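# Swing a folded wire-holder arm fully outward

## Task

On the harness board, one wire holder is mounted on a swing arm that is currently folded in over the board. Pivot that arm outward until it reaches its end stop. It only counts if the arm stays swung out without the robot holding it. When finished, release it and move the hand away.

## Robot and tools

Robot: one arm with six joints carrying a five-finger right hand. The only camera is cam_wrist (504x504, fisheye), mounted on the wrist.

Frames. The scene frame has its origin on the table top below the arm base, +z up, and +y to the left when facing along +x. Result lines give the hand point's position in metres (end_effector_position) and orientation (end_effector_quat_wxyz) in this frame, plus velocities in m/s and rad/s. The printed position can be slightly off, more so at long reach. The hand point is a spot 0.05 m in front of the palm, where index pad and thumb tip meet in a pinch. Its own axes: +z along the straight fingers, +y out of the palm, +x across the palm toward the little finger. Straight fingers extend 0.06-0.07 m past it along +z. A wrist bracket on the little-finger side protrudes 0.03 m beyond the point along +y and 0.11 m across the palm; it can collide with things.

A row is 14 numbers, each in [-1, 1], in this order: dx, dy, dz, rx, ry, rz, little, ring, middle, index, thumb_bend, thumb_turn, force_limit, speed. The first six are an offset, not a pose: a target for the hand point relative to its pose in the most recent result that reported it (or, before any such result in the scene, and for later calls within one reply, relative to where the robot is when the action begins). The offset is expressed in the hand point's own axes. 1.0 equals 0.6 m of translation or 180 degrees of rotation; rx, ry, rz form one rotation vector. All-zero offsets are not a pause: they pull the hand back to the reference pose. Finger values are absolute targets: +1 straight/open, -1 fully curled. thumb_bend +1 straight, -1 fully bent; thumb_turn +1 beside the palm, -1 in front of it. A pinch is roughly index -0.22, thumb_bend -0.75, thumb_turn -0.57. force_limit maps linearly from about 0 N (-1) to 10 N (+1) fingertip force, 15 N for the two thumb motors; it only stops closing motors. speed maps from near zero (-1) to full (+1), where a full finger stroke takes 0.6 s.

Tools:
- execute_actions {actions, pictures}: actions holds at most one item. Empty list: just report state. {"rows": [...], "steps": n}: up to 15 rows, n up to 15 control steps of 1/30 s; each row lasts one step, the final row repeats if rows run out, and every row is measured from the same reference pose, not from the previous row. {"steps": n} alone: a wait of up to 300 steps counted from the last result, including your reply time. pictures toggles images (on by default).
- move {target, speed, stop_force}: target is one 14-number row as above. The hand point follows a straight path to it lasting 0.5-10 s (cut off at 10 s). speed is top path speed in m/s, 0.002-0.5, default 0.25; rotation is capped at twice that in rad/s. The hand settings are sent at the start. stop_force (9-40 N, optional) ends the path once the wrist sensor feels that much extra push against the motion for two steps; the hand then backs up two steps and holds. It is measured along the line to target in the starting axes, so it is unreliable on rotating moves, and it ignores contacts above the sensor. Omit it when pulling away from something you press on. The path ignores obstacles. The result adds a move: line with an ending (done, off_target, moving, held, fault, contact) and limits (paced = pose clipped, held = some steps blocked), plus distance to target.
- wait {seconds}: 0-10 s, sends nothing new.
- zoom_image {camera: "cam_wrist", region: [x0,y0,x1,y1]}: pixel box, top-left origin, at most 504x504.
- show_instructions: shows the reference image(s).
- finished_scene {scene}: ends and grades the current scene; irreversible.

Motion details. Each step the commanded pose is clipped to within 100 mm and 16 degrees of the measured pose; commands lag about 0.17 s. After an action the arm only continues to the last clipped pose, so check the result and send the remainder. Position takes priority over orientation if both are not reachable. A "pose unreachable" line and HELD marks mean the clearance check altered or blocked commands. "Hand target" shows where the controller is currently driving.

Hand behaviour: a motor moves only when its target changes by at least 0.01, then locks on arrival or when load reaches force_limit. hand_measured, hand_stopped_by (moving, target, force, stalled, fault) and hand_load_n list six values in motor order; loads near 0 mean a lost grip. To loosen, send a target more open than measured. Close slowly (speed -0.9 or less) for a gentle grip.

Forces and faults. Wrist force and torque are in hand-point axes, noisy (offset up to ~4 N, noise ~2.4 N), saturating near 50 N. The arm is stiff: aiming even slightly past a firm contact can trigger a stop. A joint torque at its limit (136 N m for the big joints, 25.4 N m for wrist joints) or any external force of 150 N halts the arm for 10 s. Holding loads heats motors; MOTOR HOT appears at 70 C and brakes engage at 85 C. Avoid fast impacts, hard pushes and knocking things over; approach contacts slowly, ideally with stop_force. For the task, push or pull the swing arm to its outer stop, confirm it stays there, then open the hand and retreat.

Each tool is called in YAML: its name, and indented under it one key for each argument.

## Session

execute_actions:
  actions: []

Scene clock: 0.00 s of 5600.00 s.
end_effector_position=(+0.6779, -0.0687, +0.2794) hand_measured=(+1.000, +1.000, +1.000, +1.000, +1.000, +1.000) hand_load_n=(+0.0, +0.0, +0.0, +0.0, +0.0, +0.0) hand_stopped_by=(target, target, target, target, target, target) hand_force_limit=0.00 hand_speed=-0.80 end_effector_quat_wxyz=(+0.012, +0.657, -0.620, +0.429) end_effector_velocity=(-0.000, -0.000, -0.000) end_effector_angular_velocity=(-0.000, +0.000, +0.000)
Joint positions: [-0.224 -0.756  1.324  0.136  2.225 -3.648]
Joint velocities: [-0.  0. -0.  0. -0. -0.]
Wrist force (N, on the end effector, along its own x y z axes, offset not removed): no reading
Wrist torque (N m, same axes, about the end effector's origin, offset not removed): no reading
Hand target: +0.678, -0.069, +0.279; +0.012, +0.657, -0.620, +0.429

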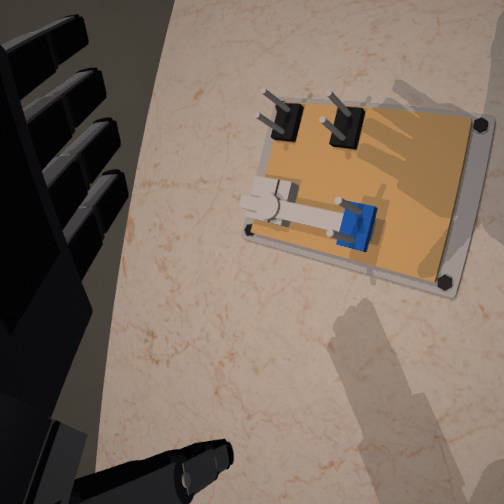

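zoom_image:
  camera: "cam_wrist"
  region: [220, 70, 504, 320]

zoom_image:
  camera: "cam_wrist"
  region: [230, 150, 400, 290]

Region (220, 70, 504, 320) of cam_wrist's 504x504 image, scaled by 1.775, with more detail than that image has; it fills the top 444 rows of this view, and the rest is white.

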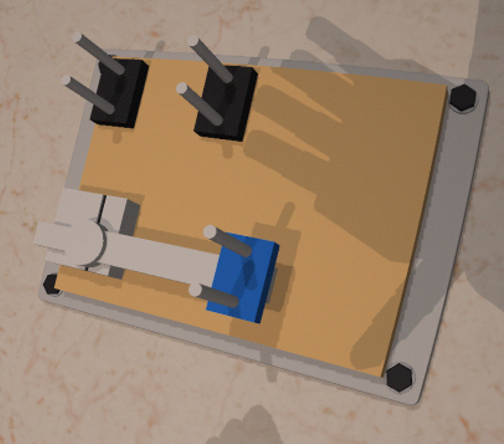

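Region (230, 150, 400, 290) of cam_wrist's 504x504 image, scaled by 2.965, with more detail than that image has; it fills the top 415 rows of this view, and the rest is white.

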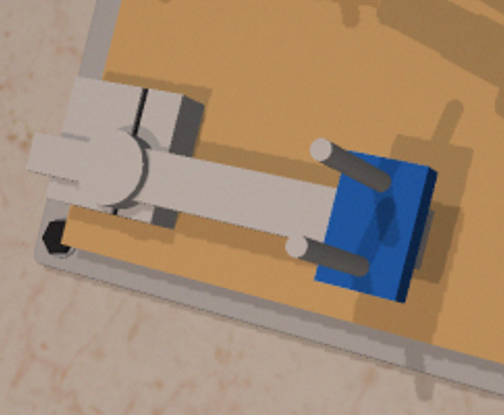

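move:
  target: [-0.0007, 0.0165, 0.0915, -0.2131, -0.0975, 0.6266, 1, 1, 1, 1, 1, 1, 0, -0.8]
  speed: 0.4

Scene clock: 123.27 s of 5600.00 s.
end_effector_position=(+0.6999, -0.1007, +0.2391) hand_measured=(+1.000, +1.000, +1.000, +1.000, +1.000, +1.000) hand_load_n=(+0.0, +0.0, +0.0, +0.0, +0.0, +0.0) hand_stopped_by=(target, target, target, target, target, target) hand_force_limit=0.00 hand_speed=-0.80 end_effector_quat_wxyz=(+0.240, +0.125, +0.962, +0.031) end_effector_velocity=(+0.000, -0.000, -0.000) end_effector_angular_velocity=(+0.009, -0.005, -0.011)
Joint positions: [-0.616 -0.737  1.395  0.387  1.498 -1.808]
Joint velocities: [-0.002 -0.001  0.006 -0.008 -0.006  0.012]
Wrist force (N, on the end effector, along its own x y z axes, offset not removed): [-4.2 1.0 3.7]
Wrist torque (N m, same axes, about the end effector's origin, offset not removed): [-0.16 0.67 -0.13]
Hand target: +0.700, -0.101, +0.239; +0.240, +0.126, +0.962, +0.031
Off the commanded pose: 0.000 m, 0 deg.
After step 90, 117.00 s passed at rest.
move: done

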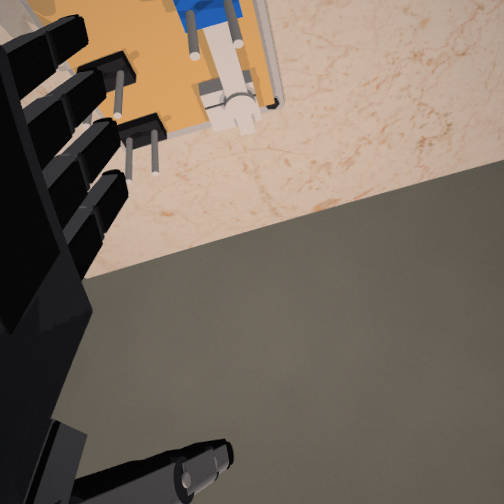

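zoom_image:
  camera: "cam_wrist"
  region: [140, 0, 320, 150]

Region (140, 0, 320, 150) of cam_wrist's 504x504 image, scaled by 2.800, with more detail than that image has.

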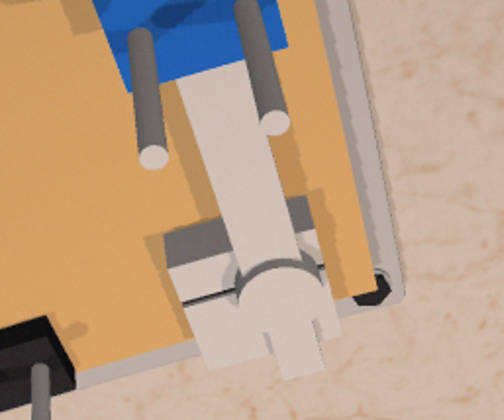

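move:
  target: [0.0367, 0.016, 0.0589, 0, 0, 0, 1, 1, 1, 1, 1, 1, 0, -0.8]
  speed: 0.1

zoom_image:
  camera: "cam_wrist"
  region: [60, 0, 310, 220]

Scene clock: 152.10 s of 5600.00 s.
end_effector_position=(+0.6997, -0.0858, +0.1992) hand_measured=(+1.000, +1.000, +1.000, +1.000, +1.000, +1.000) hand_load_n=(+0.0, +0.0, +0.0, +0.0, +0.0, +0.0) hand_stopped_by=(target, target, target, target, target, target) hand_force_limit=0.00 hand_speed=-0.80 end_effector_quat_wxyz=(+0.240, +0.125, +0.962, +0.031) end_effector_velocity=(+0.000, +0.001, -0.002) end_effector_angular_velocity=(-0.000, +0.000, -0.000)
Joint positions: [-0.604 -0.676  1.406  0.314  1.504 -1.797]
Joint velocities: [ 0.001  0.004 -0.    -0.003  0.     0.001]
Wrist force (N, on the end effector, along its own x y z axes, offset not removed): [-1.5 2.0 3.0]
Wrist torque (N m, same axes, about the end effector's origin, offset not removed): [0.04 0.34 0.08]
Hand target: +0.700, -0.086, +0.199; +0.240, +0.125, +0.962, +0.031
Off the commanded pose: 0.000 m, 0 deg.
After step 90, 24.87 s passed at rest.
move: done

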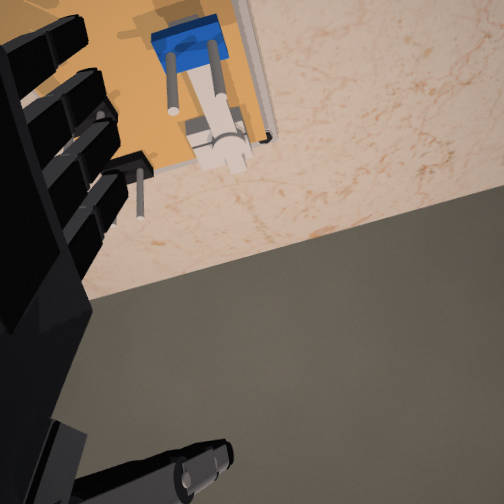

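Region (60, 0, 310, 220) of cam_wrist's 504x504 image, scaled by 2.016, with more detail than that image has; it fills the top 444 rows of this view, and the rest is white.

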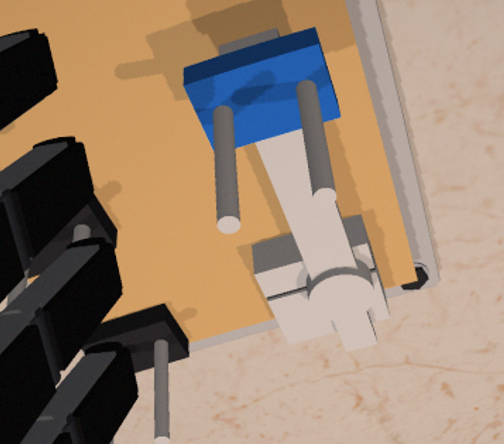

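move:
  target: [0.0347, 0.0113, 0.0347, 0, 0, 0, 1, 1, 1, 1, 1, 1, 0, -0.8]
  speed: 0.06
  stop_force: 9

move:
  target: [0.0082, 0.0306, 0, 0, 0, 0, 1, 1, 1, 1, 1, 1, 0, -0.8]
  speed: 0.03
  stop_force: 10

zoom_image:
  camera: "cam_wrist"
  region: [40, 20, 290, 260]

Scene clock: 225.10 s of 5600.00 s.
end_effector_position=(+0.6932, -0.0739, +0.1725) hand_measured=(+1.000, +1.000, +1.000, +1.000, +1.000, +1.000) hand_load_n=(+0.0, +0.0, +0.0, +0.0, +0.0, +0.0) hand_stopped_by=(target, target, target, target, target, target) hand_force_limit=0.00 hand_speed=-0.80 end_effector_quat_wxyz=(+0.240, +0.125, +0.962, +0.031) end_effector_velocity=(-0.000, +0.001, -0.002) end_effector_angular_velocity=(+0.000, -0.000, -0.001)
Joint positions: [-0.597 -0.642  1.433  0.253  1.507 -1.791]
Joint velocities: [ 0.001  0.003  0.002 -0.005  0.     0.001]
Wrist force (N, on the end effector, along its own x y z axes, offset not removed): [-3.1 1.1 4.1]
Wrist torque (N m, same axes, about the end effector's origin, offset not removed): [-0.15 0.40 -0.20]
Hand target: +0.693, -0.074, +0.172; +0.240, +0.125, +0.962, +0.031
Off the commanded pose: 0.000 m, 0 deg.
After step 90, 69.07 s passed at rest.
move: done

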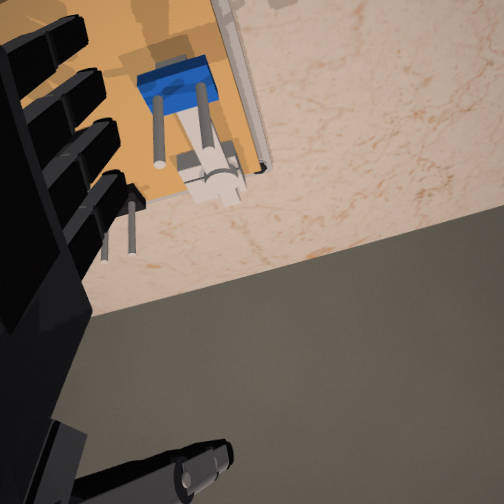

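Scene clock: 226.10 s of 5600.00 s.
end_effector_position=(+0.6932, -0.0552, +0.1725) hand_measured=(+1.000, +1.000, +1.000, +1.000, +1.000, +1.000) hand_load_n=(+0.0, +0.0, +0.0, +0.0, +0.0, +0.0) hand_stopped_by=(target, target, target, target, target, target) hand_force_limit=0.00 hand_speed=-0.80 end_effector_quat_wxyz=(+0.240, +0.125, +0.962, +0.031) end_effector_velocity=(+0.000, +0.002, -0.000) end_effector_angular_velocity=(-0.001, -0.001, +0.001)
Joint positions: [-0.566 -0.642  1.446  0.239  1.523 -1.764]
Joint velocities: [ 0.004  0.     0.002 -0.003  0.002  0.003]
Wrist force (N, on the end effector, along its own x y z axes, offset not removed): [-1.7 0.6 3.3]
Wrist torque (N m, same axes, about the end effector's origin, offset not removed): [-0.31 0.26 -0.04]
Hand target: +0.693, -0.055, +0.173; +0.240, +0.125, +0.962, +0.031
Off the commanded pose: 0.000 m, 0 deg.
move: done

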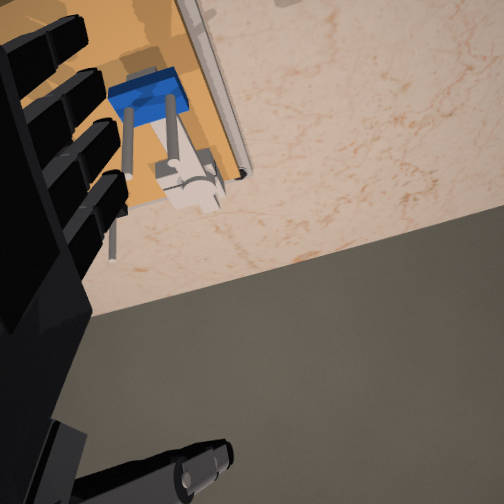

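Region (40, 20, 290, 260) of cam_wrist's 504x504 image, scaled by 2.016, with more detail than that image has; it fills the top 484 rows of this view, and the rest is white.

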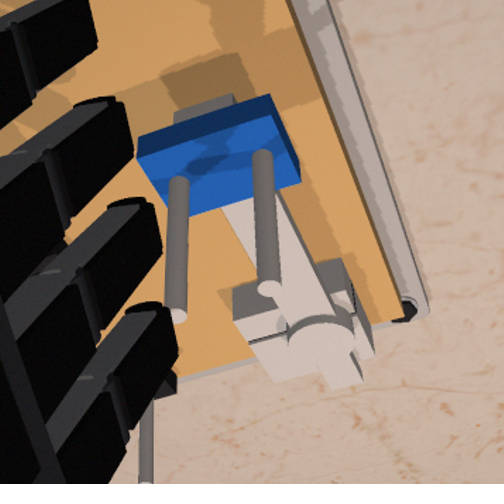

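move:
  target: [-0.0112, -0.006, 0.019, 0, 0, 0, 1, 1, 1, 1, 1, 1, 0, -0.8]
  speed: 0.04
  stop_force: 9

move:
  target: [-0.006, 0.059, 0.0035, 0, 0, 0.0694, 1, 1, 1, 1, 1, 1, 0, -0.8]
  speed: 0.04
  stop_force: 12

Scene clock: 259.60 s of 5600.00 s.
end_effector_position=(+0.7033, -0.0603, +0.1652) hand_measured=(+1.000, +1.000, +1.000, +1.000, +1.000, +1.000) hand_load_n=(+0.0, +0.0, +0.0, +1.0, +0.0, +0.0) hand_stopped_by=(target, target, target, target, target, target) hand_force_limit=0.00 hand_speed=-0.80 end_effector_quat_wxyz=(+0.240, +0.125, +0.962, +0.031) end_effector_velocity=(+0.002, -0.001, -0.001) end_effector_angular_velocity=(-0.000, -0.002, +0.001)
Joint positions: [-0.569 -0.613  1.402  0.253  1.521 -1.767]
Joint velocities: [-0.     0.005 -0.008  0.001 -0.001 -0.001]
Wrist force (N, on the end effector, along its own x y z axes, offset not removed): [-1.0 -7.2 -3.9]
Wrist torque (N m, same axes, about the end effector's origin, offset not removed): [0.70 0.34 0.04]
Hand target: +0.703, -0.060, +0.165; +0.240, +0.125, +0.962, +0.031
Off the commanded pose: 0.000 m, 0 deg.
After step 90, 29.67 s passed at rest.
move: done

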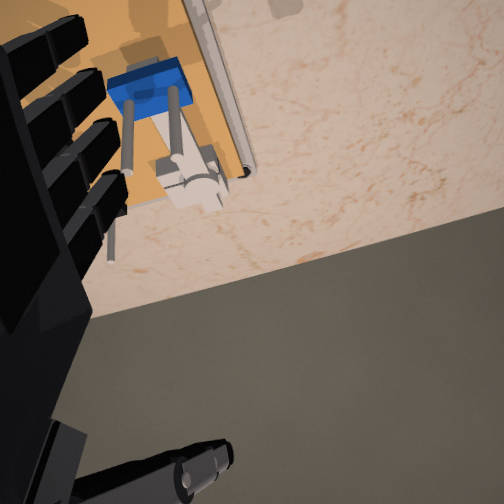

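Scene clock: 262.60 s of 5600.00 s.
end_effector_position=(+0.7152, -0.0272, +0.1693) hand_measured=(+1.000, +1.000, +1.000, +1.000, +1.000, +1.000) hand_load_n=(+0.0, +0.0, +0.0, +0.0, +0.0, +0.0) hand_stopped_by=(target, target, target, target, target, target) hand_force_limit=0.00 hand_speed=-0.80 end_effector_quat_wxyz=(+0.235, +0.228, +0.943, +0.057) end_effector_velocity=(+0.000, +0.003, +0.000) end_effector_angular_velocity=(+0.007, +0.002, -0.012)
Joint positions: [-0.492 -0.603  1.411  0.233  1.56  -1.484]
Joint velocities: [0.006 0.001 0.    0.001 0.003 0.019]
Wrist force (N, on the end effector, along its own x y z axes, offset not removed): [-2.6 0.6 2.2]
Wrist torque (N m, same axes, about the end effector's origin, offset not removed): [0.17 0.24 0.00]
Hand target: +0.715, -0.027, +0.169; +0.235, +0.229, +0.943, +0.057
Off the commanded pose: 0.000 m, 0 deg.
move: done

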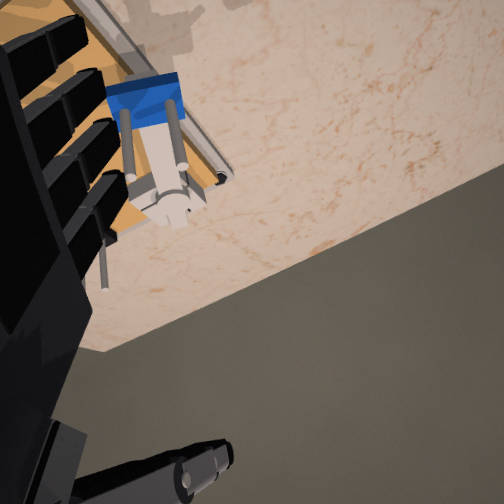

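move:
  target: [0, -0.023, 0, 0, 0, 0, 1, 1, 1, 1, 1, 1, 0, -0.8]
  speed: 0.05

move:
  target: [-0.013, 0, 0.04, 0, 0, 0, 1, 1, 1, 1, 1, 1, 0, -0.8]
  speed: 0.04
  stop_force: 9

zoom_image:
  camera: "cam_wrist"
  region: [40, 20, 290, 260]

Scene clock: 289.27 s of 5600.00 s.
end_effector_position=(+0.7098, -0.0392, +0.1663) hand_measured=(+1.000, +1.000, +1.000, +1.000, +1.000, +1.000) hand_load_n=(+0.0, +0.0, +0.0, +0.0, +0.0, +0.0) hand_stopped_by=(target, target, target, target, target, target) hand_force_limit=0.00 hand_speed=-0.80 end_effector_quat_wxyz=(+0.235, +0.228, +0.943, +0.057) end_effector_velocity=(-0.001, -0.002, -0.001) end_effector_angular_velocity=(-0.000, +0.000, +0.001)
Joint positions: [-0.517 -0.609  1.426  0.223  1.547 -1.506]
Joint velocities: [-0.005 -0.001  0.003 -0.002 -0.003 -0.006]
Wrist force (N, on the end effector, along its own x y z axes, offset not removed): [-2.5 0.6 3.8]
Wrist torque (N m, same axes, about the end effector's origin, offset not removed): [-0.31 0.43 -0.06]
Hand target: +0.710, -0.040, +0.166; +0.235, +0.228, +0.943, +0.057
Off the commanded pose: 0.000 m, 0 deg.
After step 90, 22.87 s passed at rest.
move: done

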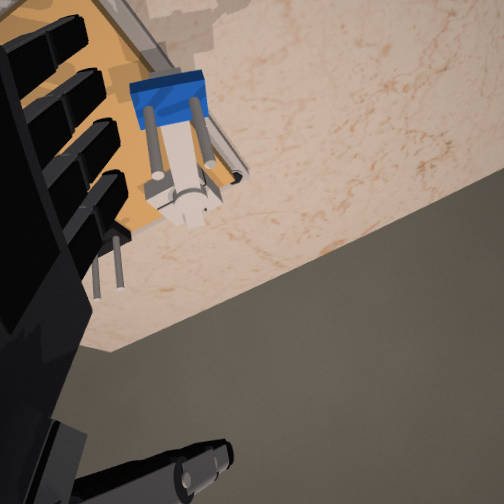

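Scene clock: 290.30 s of 5600.00 s.
end_effector_position=(+0.7269, -0.0427, +0.1486) hand_measured=(+1.000, +1.000, +1.000, +1.000, +1.000, +1.000) hand_load_n=(+0.0, +0.0, +0.0, +0.0, +0.0, +0.0) hand_stopped_by=(target, target, target, target, target, target) hand_force_limit=0.00 hand_speed=-0.80 end_effector_quat_wxyz=(+0.235, +0.228, +0.943, +0.057) end_effector_velocity=(+0.002, -0.000, -0.002) end_effector_angular_velocity=(+0.000, +0.000, -0.001)
Joint positions: [-0.517 -0.549  1.35   0.24   1.547 -1.505]
Joint velocities: [-0.     0.006 -0.008  0.002  0.     0.001]
Wrist force (N, on the end effector, along its own x y z axes, offset not removed): [-2.8 1.5 3.6]
Wrist torque (N m, same axes, about the end effector's origin, offset not removed): [-0.20 0.53 -0.12]
Hand target: +0.727, -0.043, +0.148; +0.235, +0.228, +0.943, +0.057
Off the commanded pose: 0.000 m, 0 deg.
move: done

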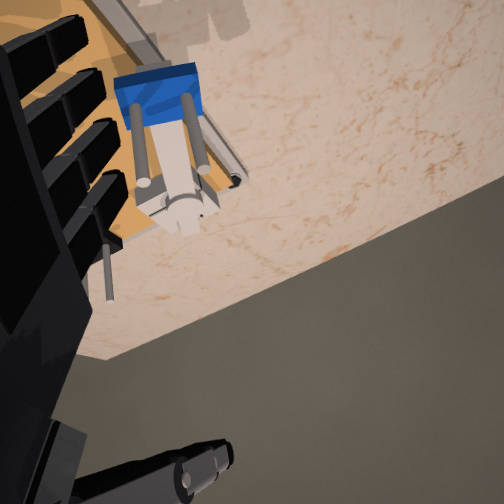

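Region (40, 20, 290, 260) of cam_wrist's 504x504 image, scaled by 2.016, with more detail than that image has; it fills the top 484 rows of this view, and the rest is white.

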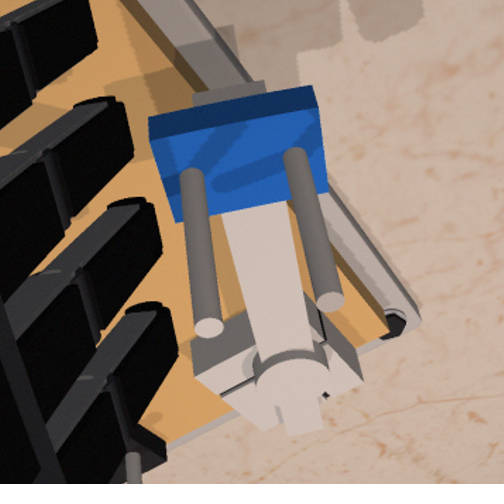

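move:
  target: [-0.0152, 0.0655, 0.0177, 0, 0, 0.0694, 1, 1, 1, 1, 1, 1, 0, -0.8]
  speed: 0.05
  stop_force: 12

move:
  target: [-0.0252, 0.0477, 0.0232, 0, 0, 0.0694, 1, 1, 1, 1, 1, 1, 0, -0.8]
  speed: 0.05
  stop_force: 12

Scene clock: 331.83 s of 5600.00 s.
end_effector_position=(+0.7548, -0.0121, +0.1515) hand_measured=(+1.000, +1.000, +1.000, +1.000, +1.000, +1.000) hand_load_n=(+0.0, +0.0, +0.5, +0.0, +0.0, +0.0) hand_stopped_by=(target, target, target, target, target, target) hand_force_limit=0.00 hand_speed=-0.80 end_effector_quat_wxyz=(+0.228, +0.329, +0.913, +0.082) end_effector_velocity=(+0.002, +0.002, +0.000) end_effector_angular_velocity=(+0.006, +0.000, -0.013)
Joint positions: [-0.432 -0.505  1.275  0.27   1.59  -1.216]
Joint velocities: [ 0.005  0.003 -0.006  0.003  0.003  0.019]
Wrist force (N, on the end effector, along its own x y z axes, offset not removed): [-5.0 -0.6 4.8]
Wrist torque (N m, same axes, about the end effector's origin, offset not removed): [-0.19 0.55 -0.31]
Hand target: +0.755, -0.012, +0.152; +0.228, +0.330, +0.913, +0.082
Off the commanded pose: 0.000 m, 0 deg.
After step 90, 36.03 s passed at rest.
move: done

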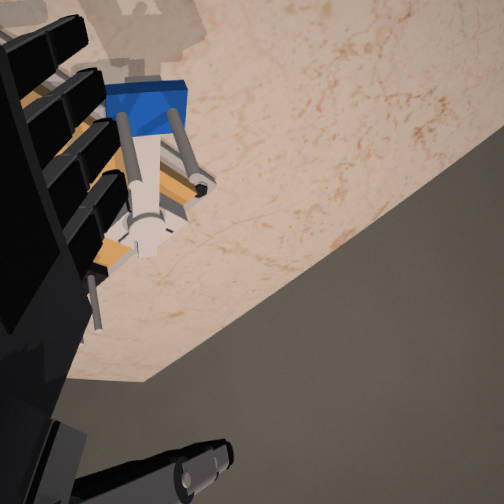

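Scene clock: 334.33 s of 5600.00 s.
end_effector_position=(+0.7875, +0.0002, +0.1533) hand_measured=(+1.000, +1.000, +1.000, +1.000, +1.000, +1.000) hand_load_n=(+0.0, +0.0, +0.5, +0.0, +0.0, +0.0) hand_stopped_by=(target, target, target, target, target, target) hand_force_limit=0.00 hand_speed=-0.80 end_effector_quat_wxyz=(+0.218, +0.425, +0.872, +0.106) end_effector_velocity=(+0.002, +0.001, +0.000) end_effector_angular_velocity=(+0.006, +0.001, -0.012)
Joint positions: [-0.377 -0.443  1.149  0.335  1.618 -0.952]
Joint velocities: [ 0.004  0.005 -0.01   0.006  0.002  0.016]
Wrist force (N, on the end effector, along its own x y z axes, offset not removed): [-1.2 -0.8 4.0]
Wrist torque (N m, same axes, about the end effector's origin, offset not removed): [-0.17 -0.01 -0.01]
Hand target: +0.788, +0.000, +0.153; +0.217, +0.426, +0.872, +0.106
Off the commanded pose: 0.000 m, 0 deg.
move: done

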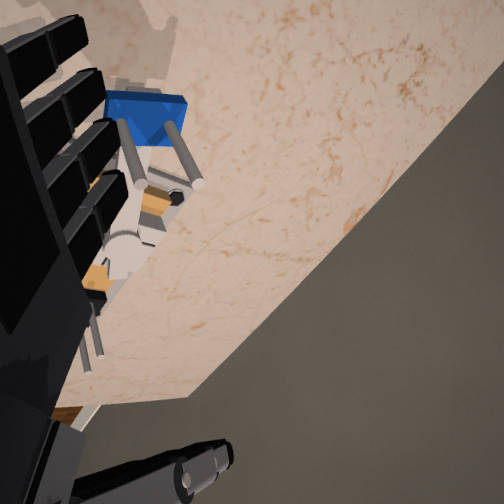

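Going well on the middle finger. Finishing the arc and easing into the stop.

move:
  target: [-0.0282, 0.029, 0.0203, 0, 0, 0.0694, 1, 1, 1, 1, 1, 1, 0, -0.8]
  speed: 0.03
  stop_force: 9

move:
  target: [-0.0157, 0.0413, 0.0235, 0, 0, 0, 1, 1, 1, 1, 1, 1, 0, -0.8]
  speed: 0.012
  stop_force: 9

Scene clock: 342.63 s of 5600.00 s.
end_effector_position=(+0.8143, -0.0024, +0.1539) hand_measured=(+1.000, +1.000, +1.000, +1.000, +1.000, +1.000) hand_load_n=(+0.0, +0.0, +0.5, +0.0, +0.0, +0.0) hand_stopped_by=(target, target, target, target, target, target) hand_force_limit=0.00 hand_speed=-0.80 end_effector_quat_wxyz=(+0.205, +0.517, +0.821, +0.129) end_effector_velocity=(+0.002, -0.000, -0.000) end_effector_angular_velocity=(+0.007, +0.001, -0.013)
Joint positions: [-0.349 -0.385  1.024  0.404  1.632 -0.711]
Joint velocities: [ 0.002  0.005 -0.01   0.006  0.001  0.016]
Wrist force (N, on the end effector, along its own x y z axes, offset not removed): [-2.0 0.0 2.7]
Wrist torque (N m, same axes, about the end effector's origin, offset not removed): [0.16 0.14 -0.06]
Hand target: +0.814, -0.002, +0.154; +0.205, +0.518, +0.821, +0.129
Off the commanded pose: 0.000 m, 0 deg.
After step 90, 1.47 s passed at rest.
move: done

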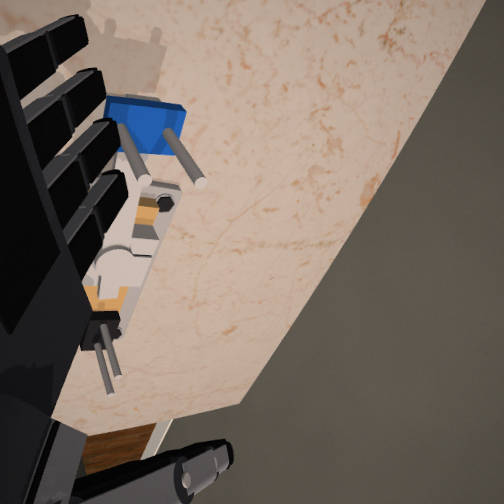

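Scene clock: 344.23 s of 5600.00 s.
end_effector_position=(+0.8286, -0.0011, +0.1538) hand_measured=(+1.000, +1.000, +1.000, +1.000, +1.000, +1.000) hand_load_n=(+0.0, +0.0, +1.5, +0.0, +0.0, +0.0) hand_stopped_by=(target, target, target, target, target, target) hand_force_limit=0.00 hand_speed=-0.80 end_effector_quat_wxyz=(+0.205, +0.517, +0.821, +0.129) end_effector_velocity=(-0.003, +0.001, +0.001) end_effector_angular_velocity=(+0.001, -0.004, +0.000)
Joint positions: [-0.343 -0.35   0.948  0.446  1.635 -0.706]
Joint velocities: [ 0.    -0.009  0.02  -0.014 -0.002  0.   ]
Wrist force (N, on the end effector, along its own x y z axes, offset not removed): [-2.1 -8.9 -4.5]
Wrist torque (N m, same axes, about the end effector's origin, offset not removed): [1.03 0.72 -0.17]
Hand target: +0.828, -0.001, +0.154; +0.205, +0.517, +0.821, +0.129
Off the commanded pose: 0.016 m, 0 deg.
move: contact

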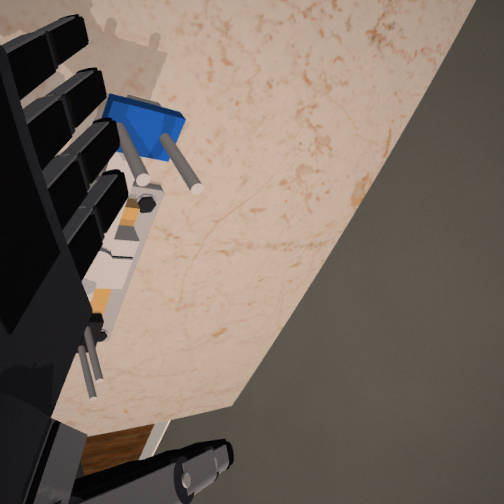

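move:
  target: [0.0187, -0.04, -0.0235, 0, 0, 0, 1, 1, 1, 1, 1, 1, 0, -0.8]
  speed: 0.06

move:
  target: [0.068, -0.06, -0.28, 0, 0, 0, 1, 1, 1, 1, 1, 1, 0, -0.8]
  speed: 0.25

Scene clock: 355.83 s of 5600.00 s.
end_effector_position=(+0.7989, -0.0014, +0.1539) hand_measured=(+1.000, +1.000, +1.000, +1.000, +1.000, +1.000) hand_load_n=(+0.0, +0.0, +0.0, +0.0, +0.0, +0.0) hand_stopped_by=(target, target, target, target, target, target) hand_force_limit=0.00 hand_speed=-0.80 end_effector_quat_wxyz=(+0.205, +0.517, +0.821, +0.129) end_effector_velocity=(-0.003, -0.000, +0.000) end_effector_angular_velocity=(-0.000, -0.001, +0.001)
Joint positions: [-0.352 -0.417  1.099  0.362  1.63  -0.714]
Joint velocities: [-0.001 -0.006  0.014 -0.009 -0.001 -0.002]
Wrist force (N, on the end effector, along its own x y z axes, offset not removed): [-2.8 0.3 3.9]
Wrist torque (N m, same axes, about the end effector's origin, offset not removed): [-0.23 0.39 -0.18]
Hand target: +0.799, -0.001, +0.154; +0.205, +0.517, +0.821, +0.129
Off the commanded pose: 0.000 m, 0 deg.
After step 90, 7.67 s passed at rest.
move: done

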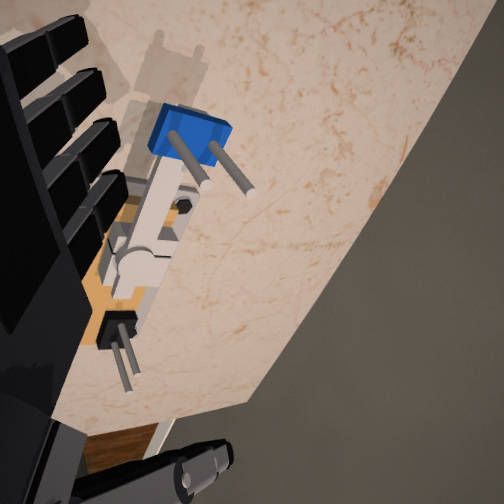

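Scene clock: 357.27 s of 5600.00 s.
end_effector_position=(+0.6762, +0.0197, +0.2787) hand_measured=(+1.000, +1.000, +1.000, +1.000, +1.000, +1.000) hand_load_n=(+0.0, +0.0, +0.0, +0.0, +0.0, +0.0) hand_stopped_by=(target, target, target, target, target, target) hand_force_limit=0.00 hand_speed=-0.80 end_effector_quat_wxyz=(+0.205, +0.517, +0.821, +0.129) end_effector_velocity=(-0.002, -0.000, +0.002) end_effector_angular_velocity=(+0.001, -0.001, -0.001)
Joint positions: [-0.317 -0.834  1.601  0.278  1.648 -0.683]
Joint velocities: [-0.    -0.006  0.005 -0.    -0.     0.001]
Wrist force (N, on the end effector, along its own x y z axes, offset not removed): [-3.0 1.1 3.7]
Wrist torque (N m, same axes, about the end effector's origin, offset not removed): [-0.30 0.41 -0.05]
Hand target: +0.676, +0.020, +0.279; +0.205, +0.517, +0.821, +0.129
Off the commanded pose: 0.000 m, 0 deg.
move: done

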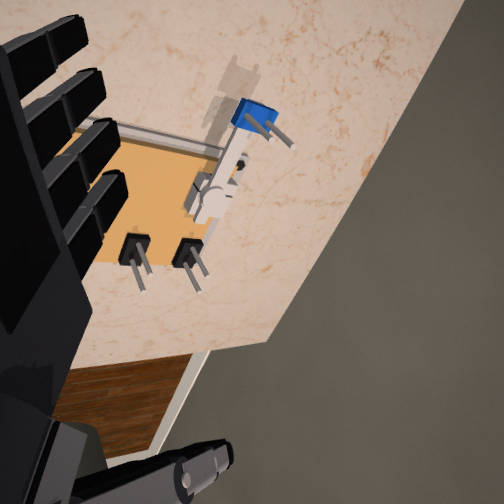

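zoom_image:
  camera: "cam_wrist"
  region: [150, 80, 320, 280]

Region (150, 80, 320, 280) of cam_wrist's 504x504 image, scaled by 2.520, with more detail than that image has; it fills the left 428 columns of this view, and the rest is white.

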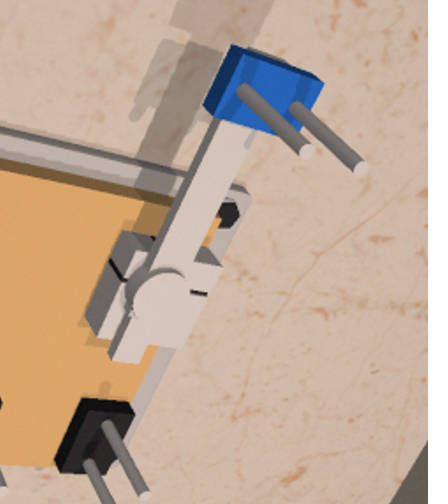

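The arm now runs parallel to the board's short edge, resting on its stop, and the hand is clear.

finished_scene:
  scene: 2

The scene is finished: the task was done.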